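# Place the carton upright on the scale's weighing plate

## Task

Move the carton onto the scale's weighing plate with the same face on top as it had at the start, resting on the plate alone and on nothing else. It does not count if the robot is what keeps it there at the end. Release it and pull the tool away once it is in place.

## Robot and tools

Robot: one six-joint Doosan M1013 arm with a vacuum suction cup instead of fingers. Everything is commanded through the cup point, the centre of the cup's rim when nothing touches it. The cup opens along the cup point's local +z axis. About 4 cm behind the rim the tool body and wrist camera widen to roughly 9 cm sideways, so leave that much room around the tool.

Frame: all positions and orientations are in the scene frame. Its origin lies on the table top straight below the arm base; +z is up; looking along +x, +y is to the left. Positions are in metres; orientations are quaternions written w, x, y, z. The base may sit slightly tilted, and the reported cup point position gets less accurate at long reach.

The row: every motion command uses rows of 8 numbers: x, y, z, qw, qx, qy, qz, suction. The first seven are an absolute pose for the cup point in the scene frame, not an offset. The eighth is the suction setting in [-1, 1]: above 0.01 switches vacuum on, 0.01 or lower switches it off, and it keeps its last setting. To hold an orientation steady, repeat the same quaternion in every row rather than copying the slightly drifted one from the latest result.

execute_actions(actions): actions is a list of actions; each action is a list of up to 15 rows; each row lasts one control step (1/30 s). If fewer than 15 rows are given, the final row repeats until 15 steps pass. An empty list just returns state and images. On each step the commanded pose is clamped to at most 70 mm and 16 degrees from where the cup point actually is, so a distant target takes several actions; after an action the arm only finishes the last clamped pose. An action is rejected if its target lies over 0.6 m from the cup point along any of the cup point's own axes; if the first action fails that check, or any action is malformed, nothing in the call runs.

move(target, speed, blocking): target is one 8-number row as above (absolute pose plus suction, suction applied at the start). The cup point follows a straight path toward it lasting 0.5 to 10 s. speed is the path's top speed in m/s, 0.002 to 0.5 (default 0.25); rotation is capped at twice that value in rad/s. The arm lags, can overshoot that speed and does not avoid obstacles. blocking=false returns after 0.5 s while the arm keeps going; then use wait(0) or stop before issuing other motion. The result adds a move: line: done (settled near target), or off_target, moving, held, fault; limits=paced means the pose was clipped, limits=held means some steps were blocked, after which the arm may surge.

wait(seconds): 0 to 10 s, holding the last command; returns early if a running move ends. stop(): brakes a running move; fast moves need more room. zoom_image(camera, region): camera is cam_high, cam_low or cam_wrist (each 672x504); region is [x0, y0, x1, y1] in pixels from the top-left, no larger than 504 by 504. read_manual(section): only licence texts, no motion. finished_scene(scene): give the current scene's number; it is final and reports success.

Reading results: the state line shows cup point position, quaternion and velocities. Hand target is the pose the controller is currently heading for. Step readings list positions at some steps; HELD marks steps partly blocked. A pose unreachable line means the clearance check (which treats the base mount as part of the arm) changed or blocked the command. suction_measured near 0 means no seal; 0.83 or more means an airtight grip; lower values mean leaks. part_present turns 1 at 0.50 and back to 0 below 0.45. Flange force is the controller's estimate of outside force, including carried weight, and is noisy, especially after sudden stops. Joint torques are per joint from base outward, with offsets and noise. MOTOR HOT warns of overheating; at the limit brakes lock until motors cool.

Gripping: switch suction on and press the 36 mm rim flat onto a smooth face of the carton so it contacts all round; avoid edges, seams and holes. Under vacuum the cup compresses, so the held object sits up to about 12 mm nearer the tool. Vacuum may lift a resting object even without tool motion. To release, set the carton down until the plate supports it, switch suction off, then retreat at least 15 mm before the cup is surely free. If the cup seals on the table, turning suction off releases it.

Cautions: the arm is stiff, so aiming even slightly past a firm contact can trigger a fault. A torque fault (load limits in N m: waist 316, shoulder 316, elbow 148, forearm roll 41.8, wrist pitch 41.8, wrist roll 41.8) or an outside force reaching 144 N halts the arm for 10 s and cancels the rest of the call. Approach contacts slowly, since faster motion hits harder. Never drop, slam or knock anything off the table; that fails the job. Loose objects may occasionally get a small shove from outside, so check the carton's position before finishing. Keep the carton's top face up throughout, and make sure it sits fully on the weighing plate before letting go.

Each tool is called after "Call:" by a JSON object that holds its "op" and its "data".

## Session

Call:
{"op": "execute_actions", "data": {"actions": []}}

Scene clock: 0.00 s.
end_effector_position=(+0.6445, +0.0179, +0.3764) suction_measured=0.00 part_present=0 end_effector_quat_wxyz=(+0.007, -0.013, +1.000, +0.002) end_effector_velocity=(-0.000, -0.000, -0.001) end_effector_angular_velocity=(+0.001, +0.001, -0.001)
Joint positions: [-0.053  0.168  1.62   0.001  1.354 -0.051]
Joint velocities: [-0.001  0.     0.     0.001  0.    -0.   ]
Joint torques (N m, as the joint torque sensors report them, + toward a larger angle): no reading
Flange force (N, the push that the arm receives, along the end effector's own x y z axes): no reading
Hand target: +0.644, +0.018, +0.376; +0.007, -0.013, +1.000, +0.002

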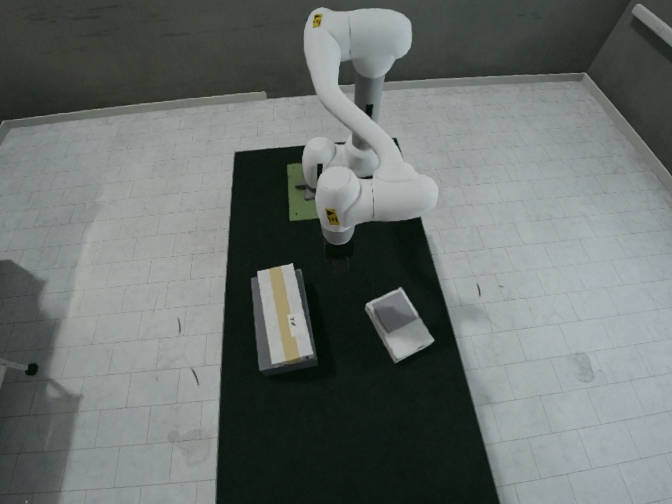

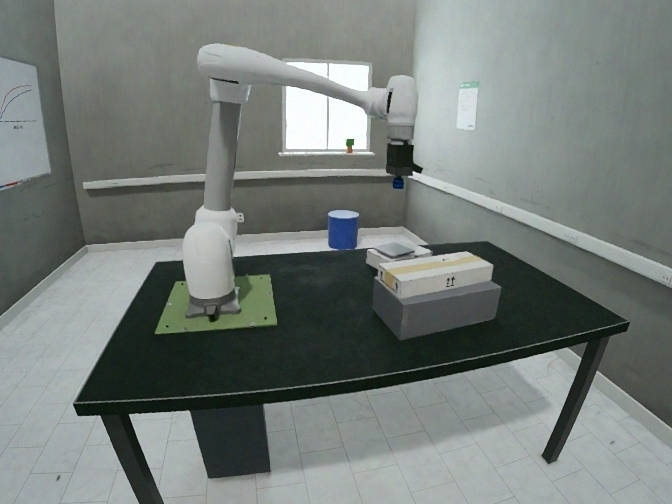

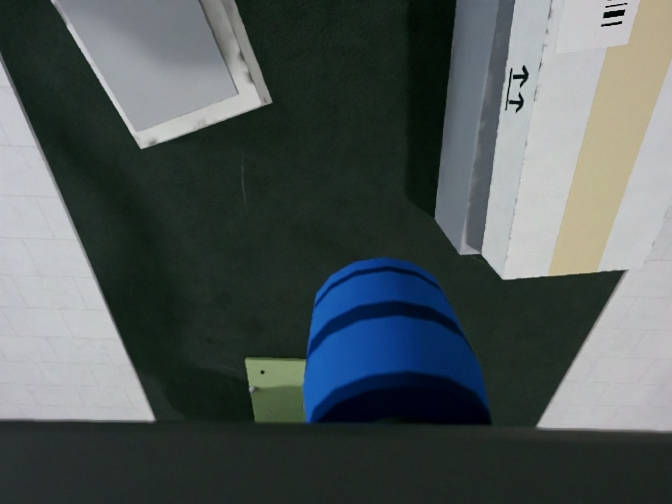

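Call:
{"op": "zoom_image", "data": {"camera": "cam_high", "region": [220, 230, 460, 410]}}

Call:
{"op": "zoom_image", "data": {"camera": "cam_low", "region": [340, 210, 540, 360]}}

Region (220, 230, 460, 410) of cam_high's 672x504 image, scaled by 2.100, with more detail than that image has; it fills the top 378 rows of this view, and the rest is white.

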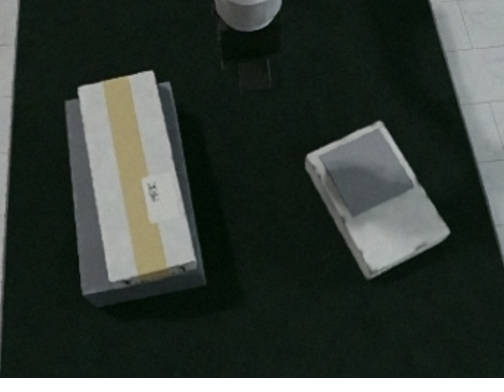

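Region (340, 210, 540, 360) of cam_low's 672x504 image, scaled by 2.520, with more detail than that image has; it fills the top 378 rows of this view, and the rest is white.

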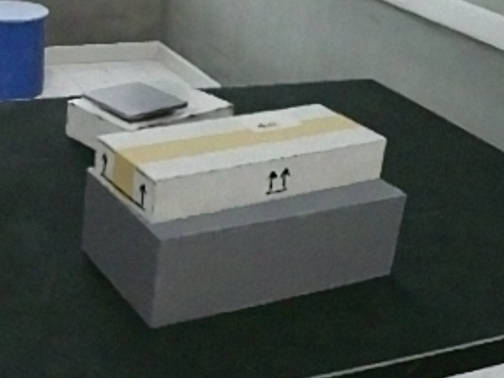

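Call:
{"op": "move", "data": {"target": [0.72,-0.15,0.40,0,0,1,0,0], "speed": 0.4}}

Scene clock: 1.33 s.
end_effector_position=(+0.7201, -0.1500, +0.4000) suction_measured=0.00 part_present=0 end_effector_quat_wxyz=(+0.000, -0.000, +1.000, -0.000) end_effector_velocity=(+0.001, -0.000, -0.001) end_effector_angular_velocity=(+0.001, -0.000, -0.000)
Joint positions: [-0.275  0.312  1.396 -0.007  1.447 -0.246]
Joint velocities: [-0.     0.001 -0.     0.001 -0.001  0.   ]
Joint torques (N m, as the joint torque sensors report them, + toward a larger angle): [  1.99 -66.41 -39.68   4.26   0.02   0.01]
Flange force (N, the push that the arm receives, along the end effector's own x y z axes): [5.6 -1.8 -1.4]
Hand target: +0.720, -0.150, +0.400; +0.000, -0.000, +1.000, +0.000
Off the commanded pose: 0.000 m, 0 deg.
move: done

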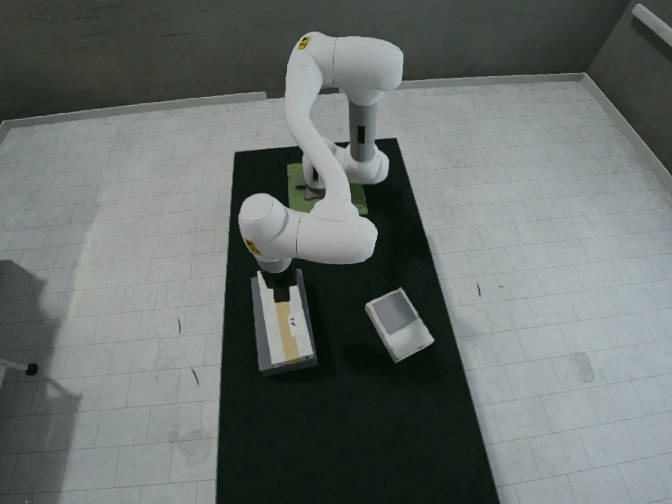

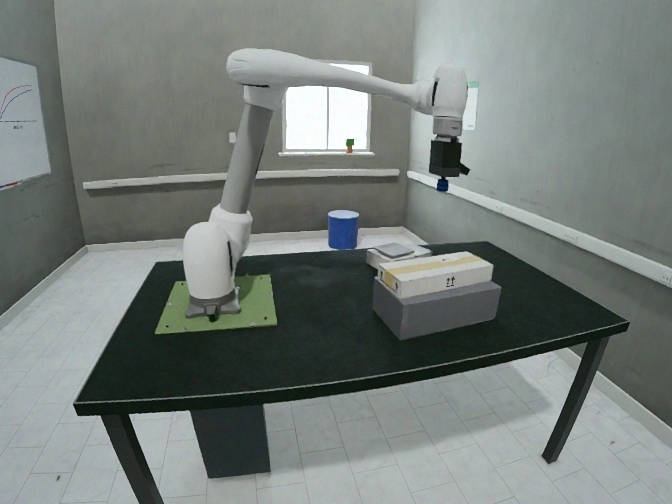

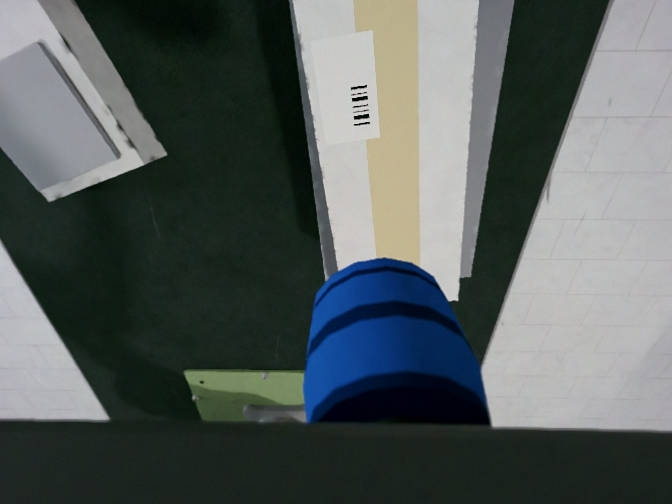

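Call:
{"op": "move", "data": {"target": [0.72,-0.18,0.24,0,0,1,0,0], "speed": 0.4}}

Scene clock: 2.80 s.
end_effector_position=(+0.7200, -0.1800, +0.2401) suction_measured=0.00 part_present=0 end_effector_quat_wxyz=(+0.000, +0.000, +1.000, -0.000) end_effector_velocity=(+0.001, -0.000, -0.000) end_effector_angular_velocity=(+0.000, -0.001, -0.000)
Joint positions: [-0.315  0.388  1.587 -0.008  1.18  -0.283]
Joint velocities: [ 0.     0.001 -0.001  0.    -0.     0.   ]
Joint torques (N m, as the joint torque sensors report them, + toward a larger angle): [ -0.39 -71.94 -37.07   4.23   0.13   0.08]
Flange force (N, the push that the arm receives, along the end effector's own x y z axes): [3.2 1.2 -2.2]
Hand target: +0.720, -0.180, +0.240; +0.000, +0.000, +1.000, -0.000
Off the commanded pose: 0.000 m, 0 deg.
move: done

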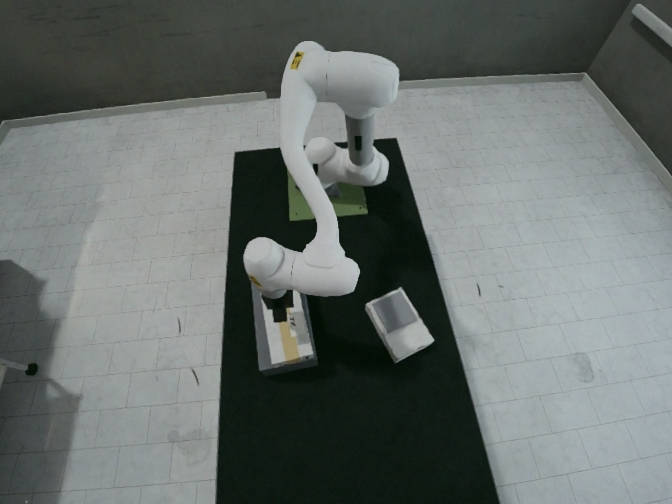

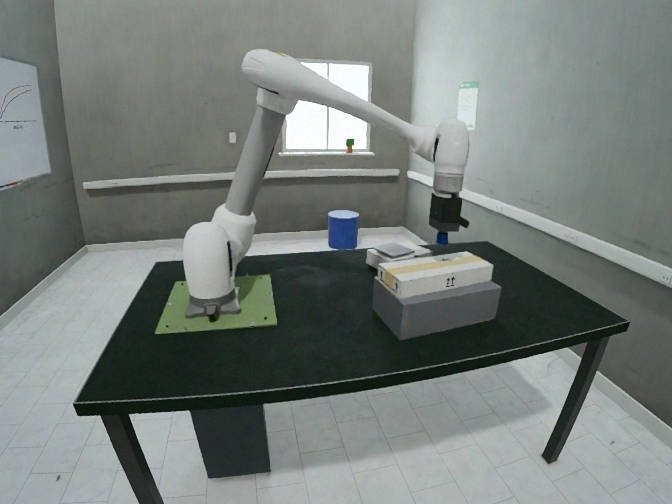

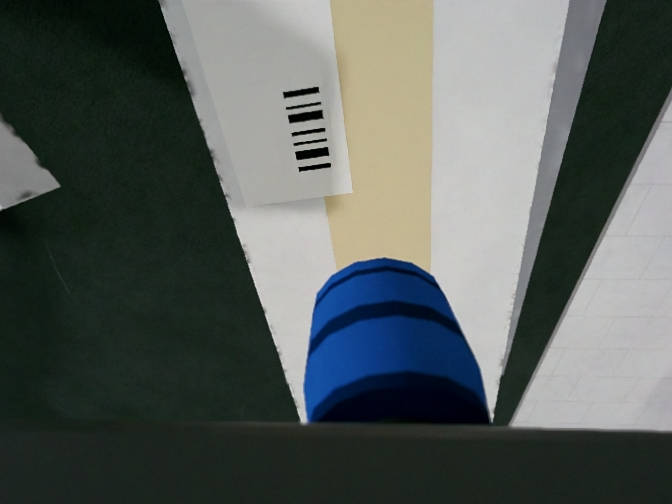

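Call:
{"op": "move", "data": {"target": [0.708,-0.183,0.18,0,0,1,0,0], "speed": 0.2}}

Call:
{"op": "zoom_image", "data": {"camera": "cam_low", "region": [340, 210, 540, 360]}}

Scene clock: 3.90 s.
end_effector_position=(+0.7080, -0.1830, +0.1800) suction_measured=0.00 part_present=0 end_effector_quat_wxyz=(+0.000, +0.000, +1.000, -0.000) end_effector_velocity=(-0.000, -0.000, +0.000) end_effector_angular_velocity=(-0.000, -0.001, -0.001)
Joint positions: [-0.324  0.414  1.669 -0.008  1.073 -0.292]
Joint velocities: [-0.    -0.     0.     0.    -0.     0.001]
Joint torques (N m, as the joint torque sensors report them, + toward a larger angle): [ -0.01 -72.47 -35.22   3.78   0.29   0.05]
Flange force (N, the push that the arm receives, along the end effector's own x y z axes): [3.7 0.9 -2.6]
Hand target: +0.708, -0.183, +0.180; -0.000, +0.000, +1.000, -0.000
Off the commanded pose: 0.000 m, 0 deg.
move: done

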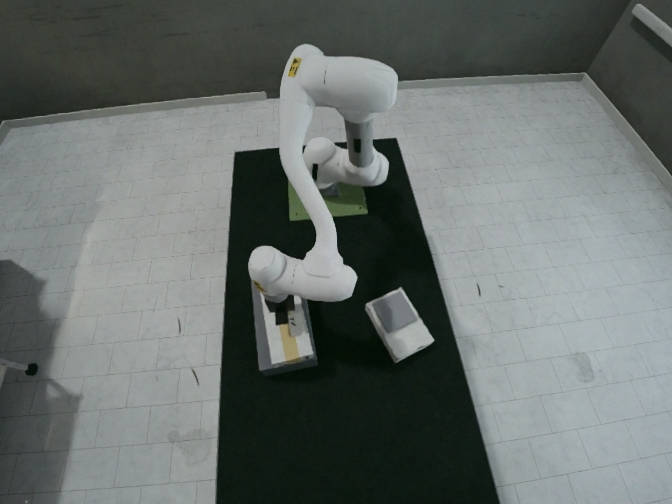

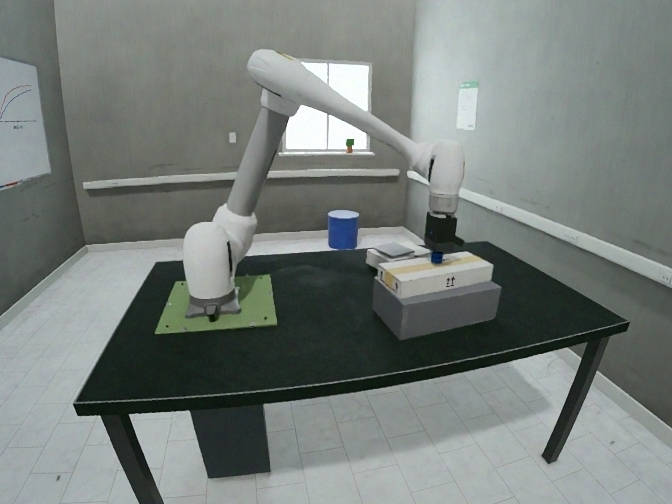

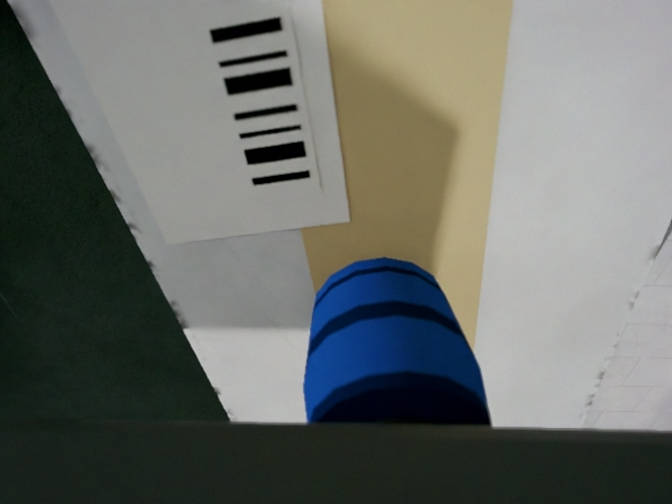

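Region (340, 210, 540, 360) of cam_low's 672x504 image, scaled by 2.520, with more detail than that image has; it fills the top 378 rows of this view, and the rest is white.

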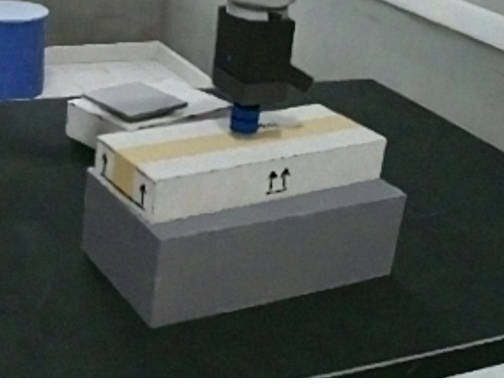

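Call:
{"op": "move", "data": {"target": [0.708,-0.187,0.166,0,0,1,0,1], "speed": 0.03}}

Scene clock: 4.73 s.
end_effector_position=(+0.7080, -0.1870, +0.1660) suction_measured=0.91 part_present=1 end_effector_quat_wxyz=(-0.000, +0.000, +1.000, -0.000) end_effector_velocity=(-0.000, +0.000, -0.000) end_effector_angular_velocity=(-0.000, -0.000, +0.001)
Joint positions: [-0.329  0.426  1.679 -0.008  1.05  -0.297]
Joint velocities: [ 0.     0.     0.001 -0.    -0.001 -0.001]
Joint torques (N m, as the joint torque sensors report them, + toward a larger angle): [  0.63 -78.05 -39.22   3.93  -0.95  -0.08]
Flange force (N, the push that the arm receives, along the end effector's own x y z axes): [5.4 0.9 3.7]
Hand target: +0.708, -0.187, +0.166; +0.000, +0.000, +1.000, -0.000
Off the commanded pose: 0.000 m, 0 deg.
move: done

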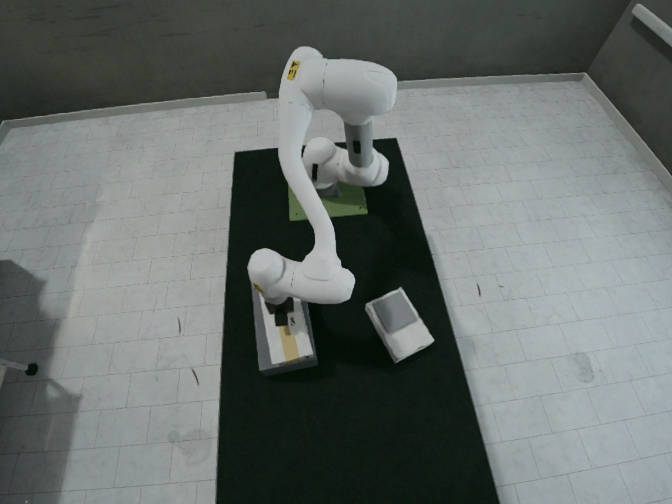

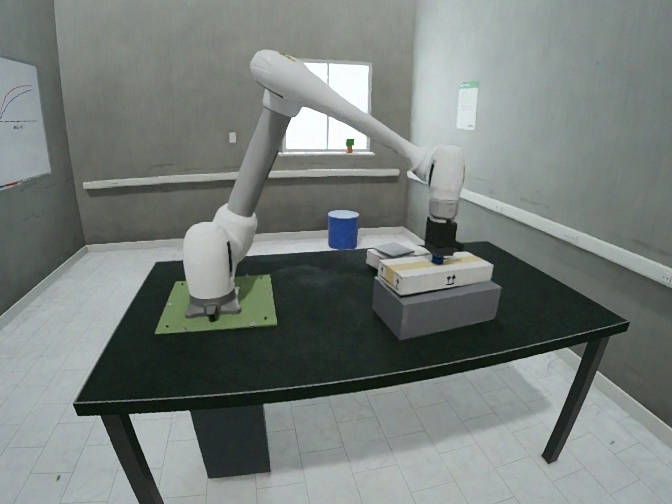

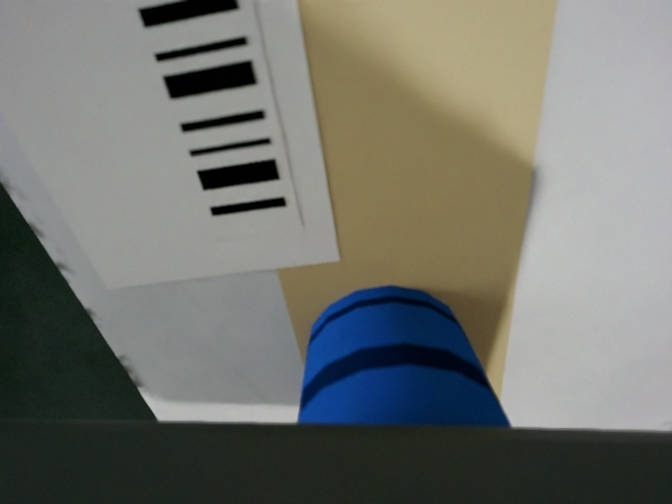

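Call:
{"op": "move", "data": {"target": [0.708,-0.187,0.174,0,0,1,0,1], "speed": 0.015}}

Call:
{"op": "zoom_image", "data": {"camera": "cam_low", "region": [340, 210, 540, 360]}}

Scene clock: 5.70 s.
end_effector_position=(+0.7080, -0.1871, +0.1740) suction_measured=0.95 part_present=1 end_effector_quat_wxyz=(-0.000, +0.000, +1.000, -0.000) end_effector_velocity=(-0.001, +0.000, -0.000) end_effector_angular_velocity=(+0.000, +0.001, -0.000)
Joint positions: [-0.329  0.42   1.672 -0.008  1.064 -0.297]
Joint velocities: [-0.    -0.001  0.001 -0.     0.     0.   ]
Joint torques (N m, as the joint torque sensors report them, + toward a larger angle): [ -0.5  -79.5  -39.03   3.59   0.16   0.04]
Flange force (N, the push that the arm receives, along the end effector's own x y z axes): [2.5 1.6 6.6]
Hand target: +0.708, -0.187, +0.174; +0.000, -0.000, +1.000, +0.000
Off the commanded pose: 0.000 m, 0 deg.
move: done

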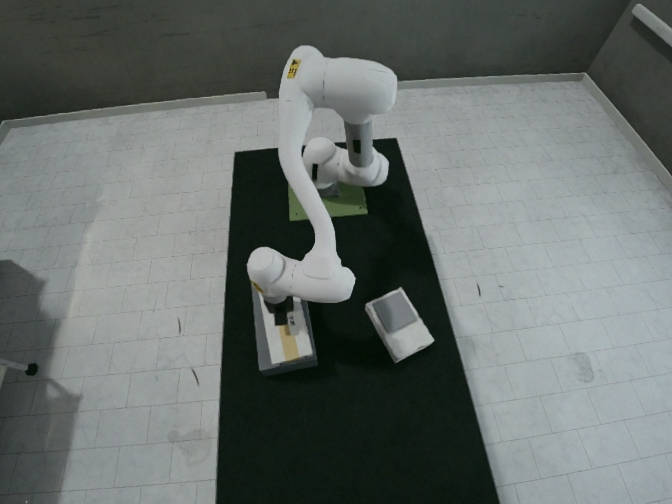

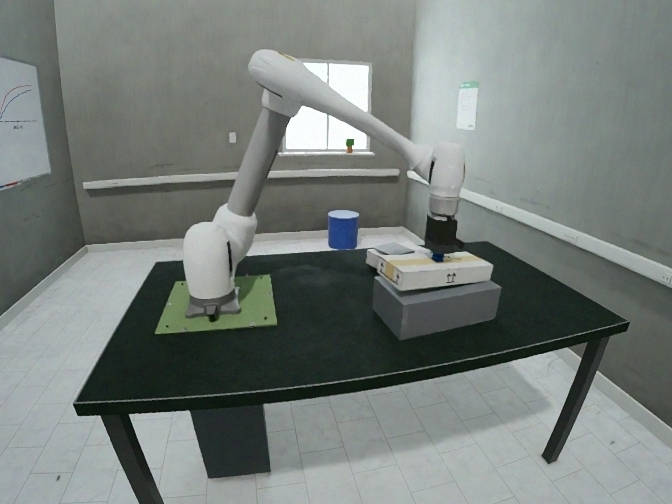

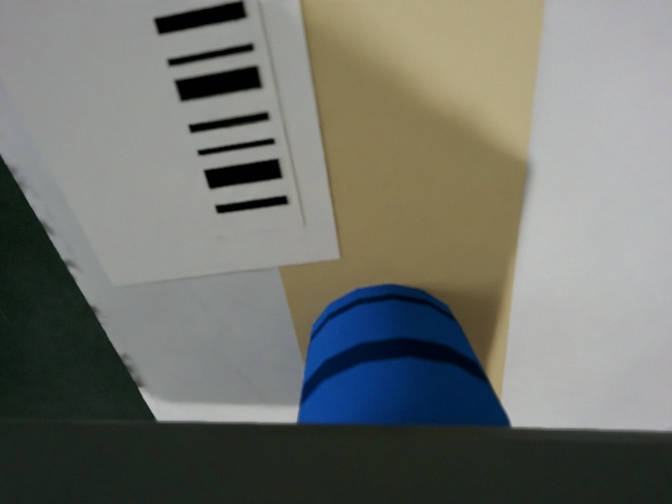

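Region (340, 210, 540, 360) of cam_low's 672x504 image, scaled by 2.520, with more detail than that image has; it fills the top 378 rows of this view, and the rest is white.

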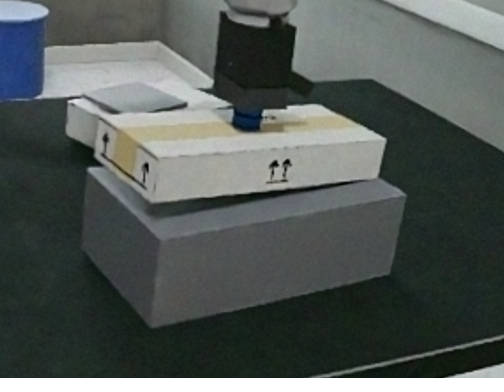

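Call:
{"op": "execute_actions", "data": {"actions": [[[0.708,-0.187,0.172,0,0,1,0,1],[0.708,-0.187,0.170,0,0,1,0,1],[0.708,-0.187,0.168,0,0,1,0,1],[0.708,-0.187,0.166,0,0,1,0,1],[0.708,-0.187,0.164,0,0,1,0,1],[0.708,-0.187,0.163,0,0,1,0,1],[0.708,-0.187,0.162,0,0,1,0,1],[0.708,-0.187,0.161,0,0,1,0,1],[0.708,-0.187,0.160,0,0,1,0,1],[0.708,-0.187,0.159,0,0,1,0,1]],[[0.708,-0.187,0.159,0,0,1,0,0],[0.708,-0.187,0.159,0,0,1,0,0],[0.708,-0.187,0.159,0,0,1,0,0],[0.708,-0.187,0.159,0,0,1,0,0],[0.708,-0.187,0.159,0,0,1,0,0],[0.708,-0.187,0.159,0,0,1,0,0],[0.708,-0.187,0.159,0,0,1,0,0],[0.708,-0.187,0.159,0,0,1,0,0],[0.708,-0.187,0.159,0,0,1,0,0],[0.708,-0.187,0.163,0,0,1,0,0],[0.708,-0.187,0.167,0,0,1,0,0],[0.708,-0.187,0.171,0,0,1,0,0],[0.708,-0.187,0.175,0,0,1,0,0],[0.708,-0.187,0.180,0,0,1,0,0],[0.708,-0.187,0.185,0,0,1,0,0]]]}}

Call:
{"op": "move", "data": {"target": [0.785,-0.177,0.182,0,0,1,0,0], "speed": 0.2}}

Scene clock: 7.17 s.
end_effector_position=(+0.7079, -0.1871, +0.1751) suction_measured=0.00 part_present=0 end_effector_quat_wxyz=(-0.000, +0.000, +1.000, -0.000) end_effector_velocity=(-0.000, -0.001, +0.134) end_effector_angular_velocity=(-0.002, -0.003, -0.003)
Joint positions: [-0.329  0.419  1.671 -0.009  1.066 -0.297]
Joint velocities: [-0.    -0.106 -0.115  0.     0.217  0.001]
Joint torques (N m, as the joint torque sensors report them, + toward a larger angle): [  1.36 -75.99 -35.17   3.85  -0.49   0.05]
Flange force (N, the push that the arm receives, along the end effector's own x y z axes): [0.9 -1.4 -5.2]
Flange force at the end of the 1st action (N, along the end effector's axes at the end of the call): [5.4 1.0 1.4]
Hand target: +0.708, -0.187, +0.185; +0.000, -0.000, +1.000, -0.000
Off the commanded pose: 0.010 m, 0 deg.
Step readings (end_effector_position; steps 1 to 15: 1st action; 16 to 30: 2nd action):
0: (+0.7080, -0.1871, +0.1740)
1: (+0.7080, -0.1871, +0.1740)
2: (+0.7080, -0.1871, +0.1737)
4: (+0.7080, -0.1870, +0.1701)
8: (+0.7080, -0.1869, +0.1629)
15: (+0.7080, -0.1869, +0.1590)
16: (+0.7080, -0.1869, +0.1590)
17: (+0.7080, -0.1870, +0.1590)
19: (+0.7080, -0.1870, +0.1590)
23: (+0.7080, -0.1870, +0.1590)
30: end_effector_position above

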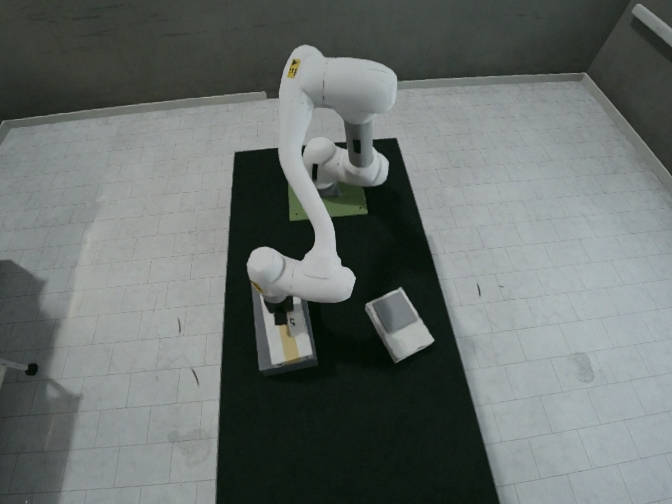

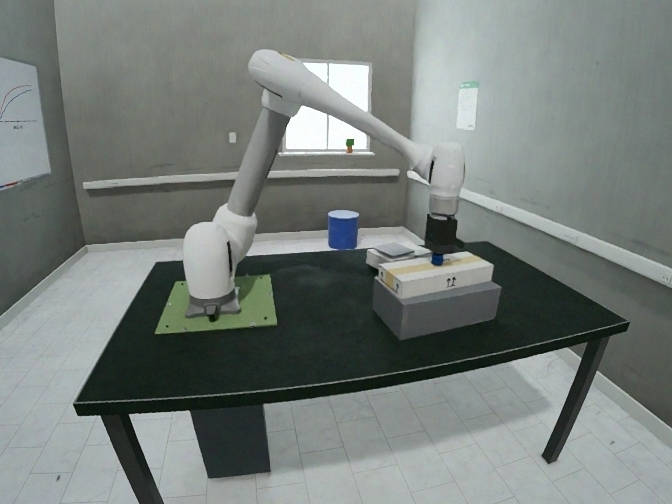

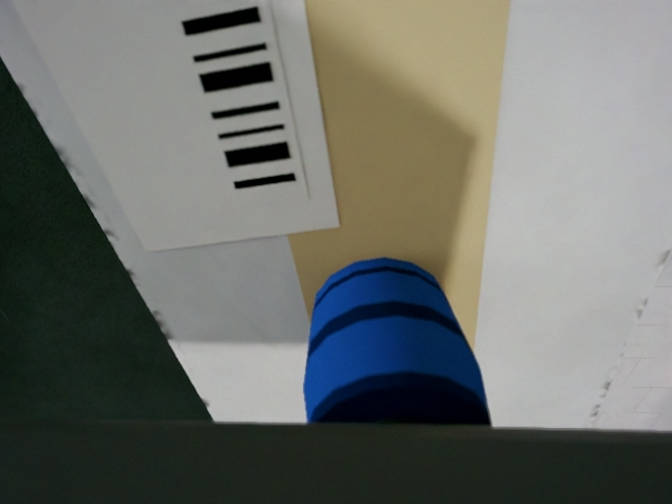

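Scene clock: 7.93 s.
end_effector_position=(+0.7850, -0.1769, +0.1820) suction_measured=0.00 part_present=0 end_effector_quat_wxyz=(+0.000, +0.000, +1.000, +0.000) end_effector_velocity=(-0.001, +0.000, -0.002) end_effector_angular_velocity=(+0.002, +0.003, -0.000)
Joint positions: [-0.289  0.518  1.503 -0.007  1.134 -0.258]
Joint velocities: [-0.     0.001  0.002  0.001  0.001 -0.   ]
Joint torques (N m, as the joint torque sensors report them, + toward a larger angle): [  0.91 -82.57 -35.38   4.1    0.33  -0.12]
Flange force (N, the push that the arm receives, along the end effector's own x y z axes): [2.6 -0.3 -2.3]
Hand target: +0.785, -0.177, +0.182; -0.000, -0.000, +1.000, +0.000
Off the commanded pose: 0.000 m, 0 deg.
move: done

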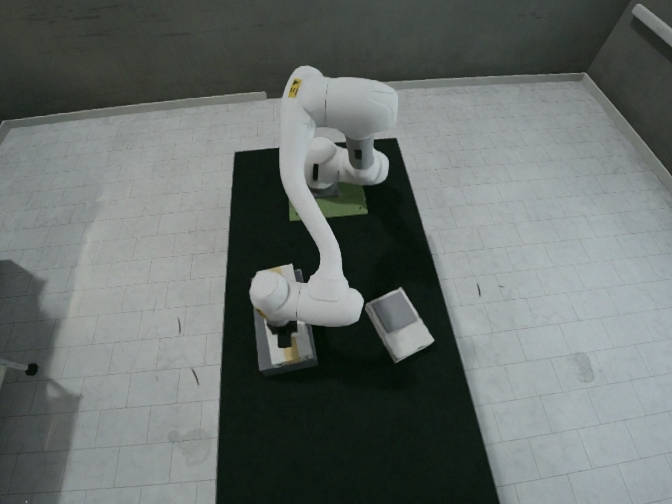

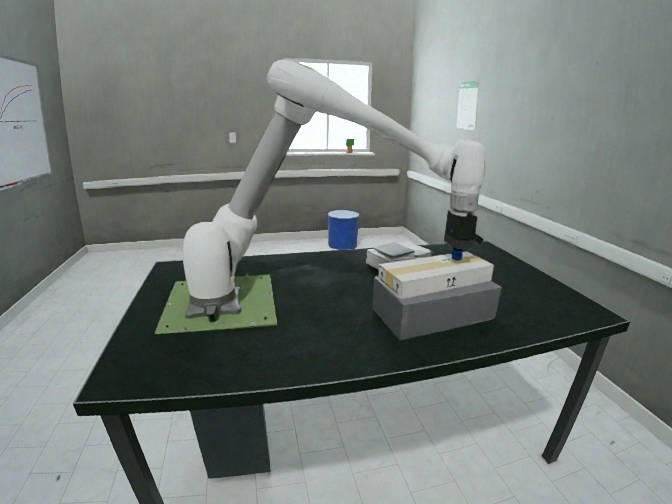

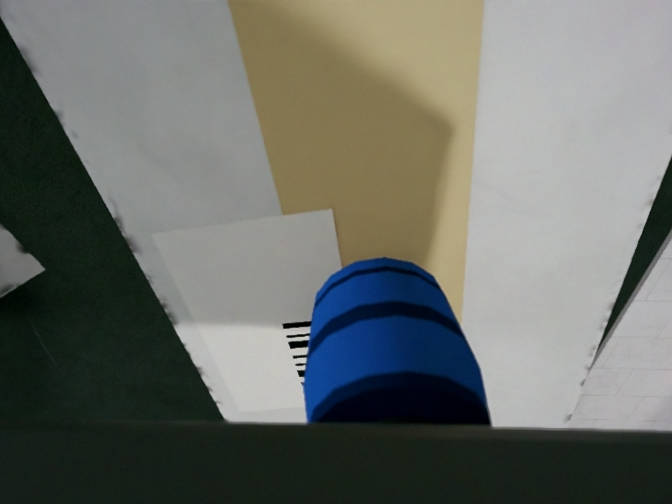

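Call:
{"op": "move", "data": {"target": [0.785,-0.177,0.164,0,0,1,0,1], "speed": 0.04}}

Call:
{"op": "move", "data": {"target": [0.785,-0.177,0.182,0,0,1,0,1], "speed": 0.03}}

Call:
{"op": "zoom_image", "data": {"camera": "cam_low", "region": [340, 210, 540, 360]}}

Scene clock: 27.90 s.
end_effector_position=(+0.7850, -0.1769, +0.1640) suction_measured=0.91 part_present=1 end_effector_quat_wxyz=(-0.000, -0.000, +1.000, -0.000) end_effector_velocity=(+0.001, -0.001, +0.000) end_effector_angular_velocity=(-0.002, -0.002, +0.000)
Joint positions: [-0.289  0.531  1.519 -0.008  1.105 -0.258]
Joint velocities: [-0.    -0.    -0.001 -0.001 -0.001  0.   ]
Joint torques (N m, as the joint torque sensors report them, + toward a larger angle): [  0.4  -94.44 -42.34   3.96  -0.38  -0.28]
Flange force (N, the push that the arm receives, along the end effector's own x y z axes): [2.9 0.9 9.8]
Hand target: +0.785, -0.177, +0.164; -0.000, +0.000, +1.000, -0.000
Off the commanded pose: 0.000 m, 0 deg.
move: done

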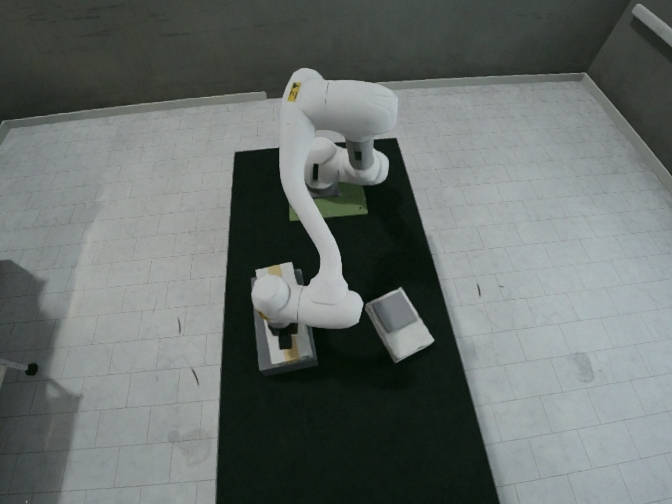

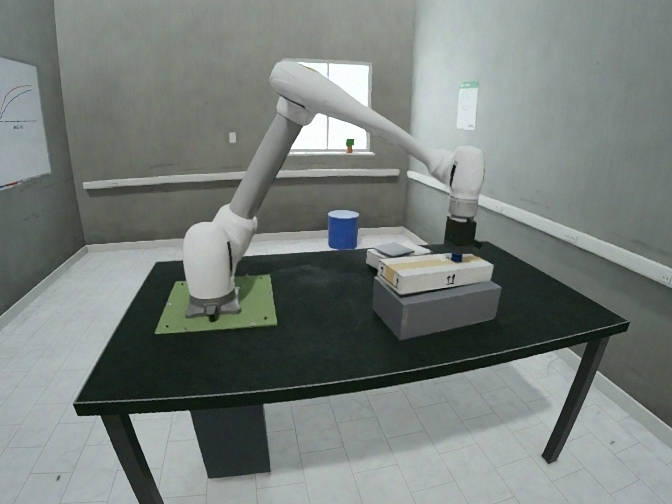

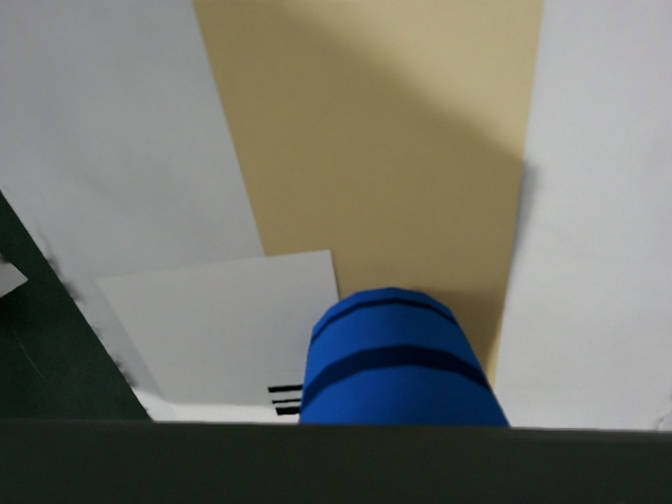

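Scene clock: 28.77 s.
end_effector_position=(+0.7850, -0.1770, +0.1820) suction_measured=0.95 part_present=1 end_effector_quat_wxyz=(-0.000, -0.000, +1.000, +0.000) end_effector_velocity=(-0.001, +0.000, -0.001) end_effector_angular_velocity=(+0.000, +0.002, -0.001)
Joint positions: [-0.289  0.518  1.503 -0.007  1.134 -0.258]
Joint velocities: [ 0.    -0.     0.001 -0.     0.001  0.001]
Joint torques (N m, as the joint torque sensors report them, + toward a larger angle): [  0.23 -97.63 -43.43   3.75  -0.22   0.  ]
Flange force (N, the push that the arm receives, along the end effector's own x y z axes): [-1.3 -0.3 14.1]
Hand target: +0.785, -0.177, +0.182; +0.000, -0.000, +1.000, +0.000
Off the commanded pose: 0.000 m, 0 deg.
move: done

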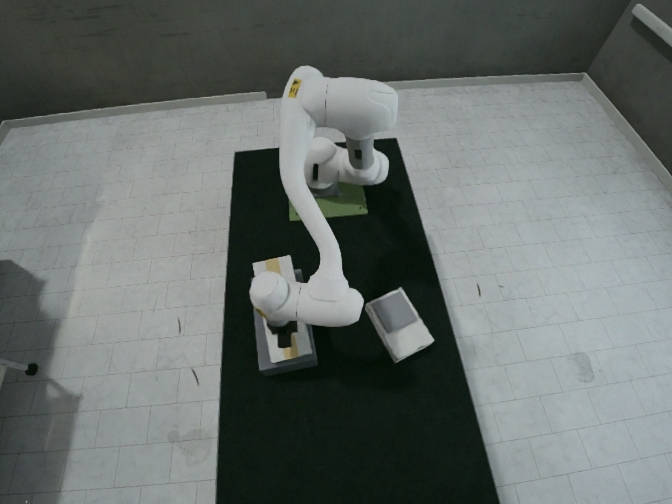

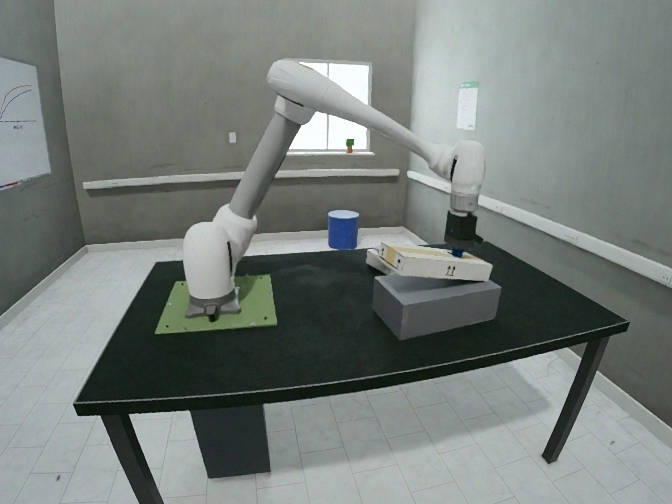

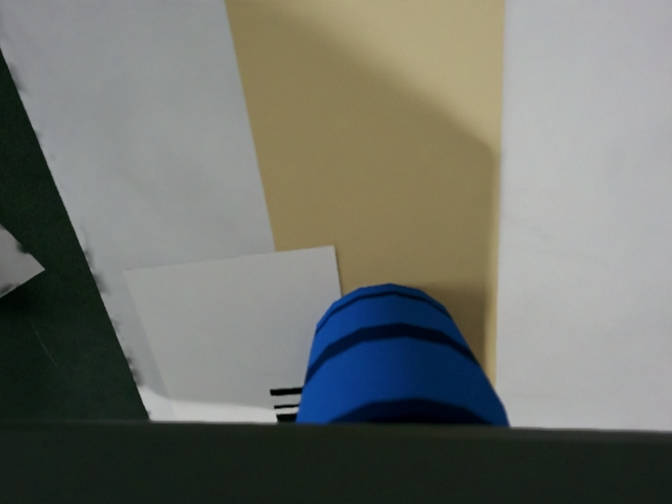

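Region (340, 210, 540, 360) of cam_low's 672x504 image, scaled by 2.520, with more detail than that image has; it fills the top 378 rows of this view, and the rest is white.

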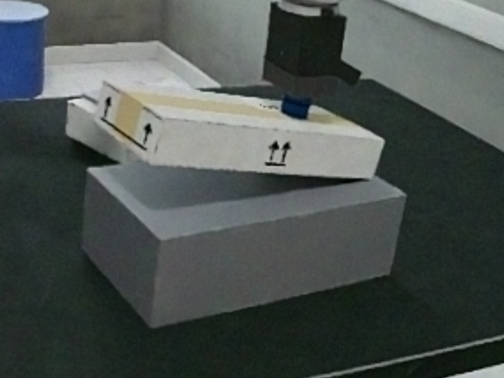

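Call:
{"op": "wait", "data": {"seconds": 0.3}}

Scene clock: 29.20 s.
end_effector_position=(+0.7850, -0.1770, +0.1820) suction_measured=0.95 part_present=1 end_effector_quat_wxyz=(+0.000, -0.000, +1.000, +0.000) end_effector_velocity=(-0.000, +0.000, -0.000) end_effector_angular_velocity=(+0.001, +0.001, -0.000)
Joint positions: [-0.289  0.518  1.503 -0.007  1.134 -0.258]
Joint velocities: [ 0.    -0.     0.001  0.     0.001  0.   ]
Joint torques (N m, as the joint torque sensors report them, + toward a larger angle): [ -0.46 -97.14 -43.43   4.19  -0.13   0.01]
Flange force (N, the push that the arm receives, along the end effector's own x y z axes): [-0.8 0.8 13.6]
Hand target: +0.785, -0.177, +0.182; +0.000, -0.000, +1.000, +0.000
Off the commanded pose: 0.000 m, 0 deg.
wait: 0.30 s; at rest by 0.03 s

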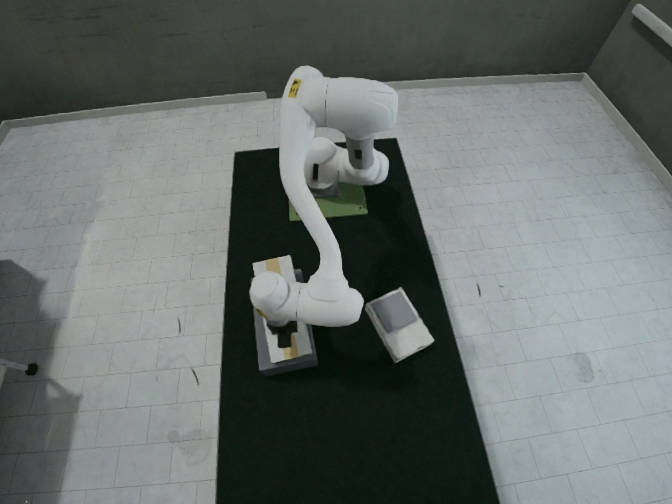

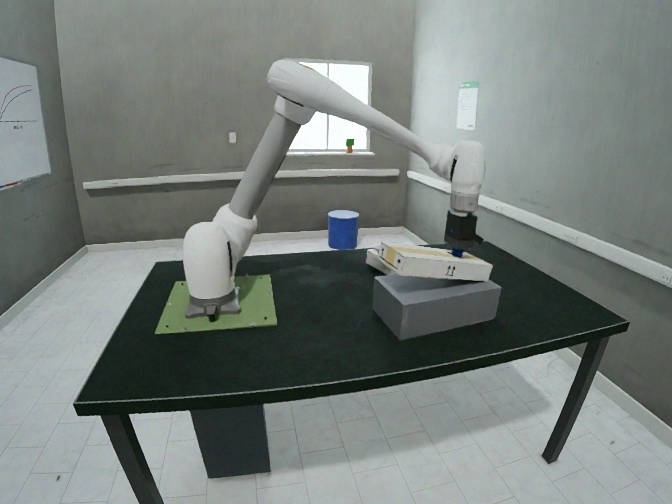

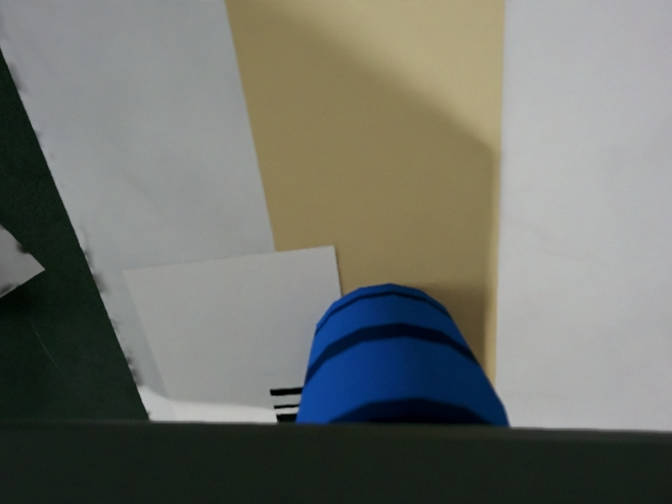

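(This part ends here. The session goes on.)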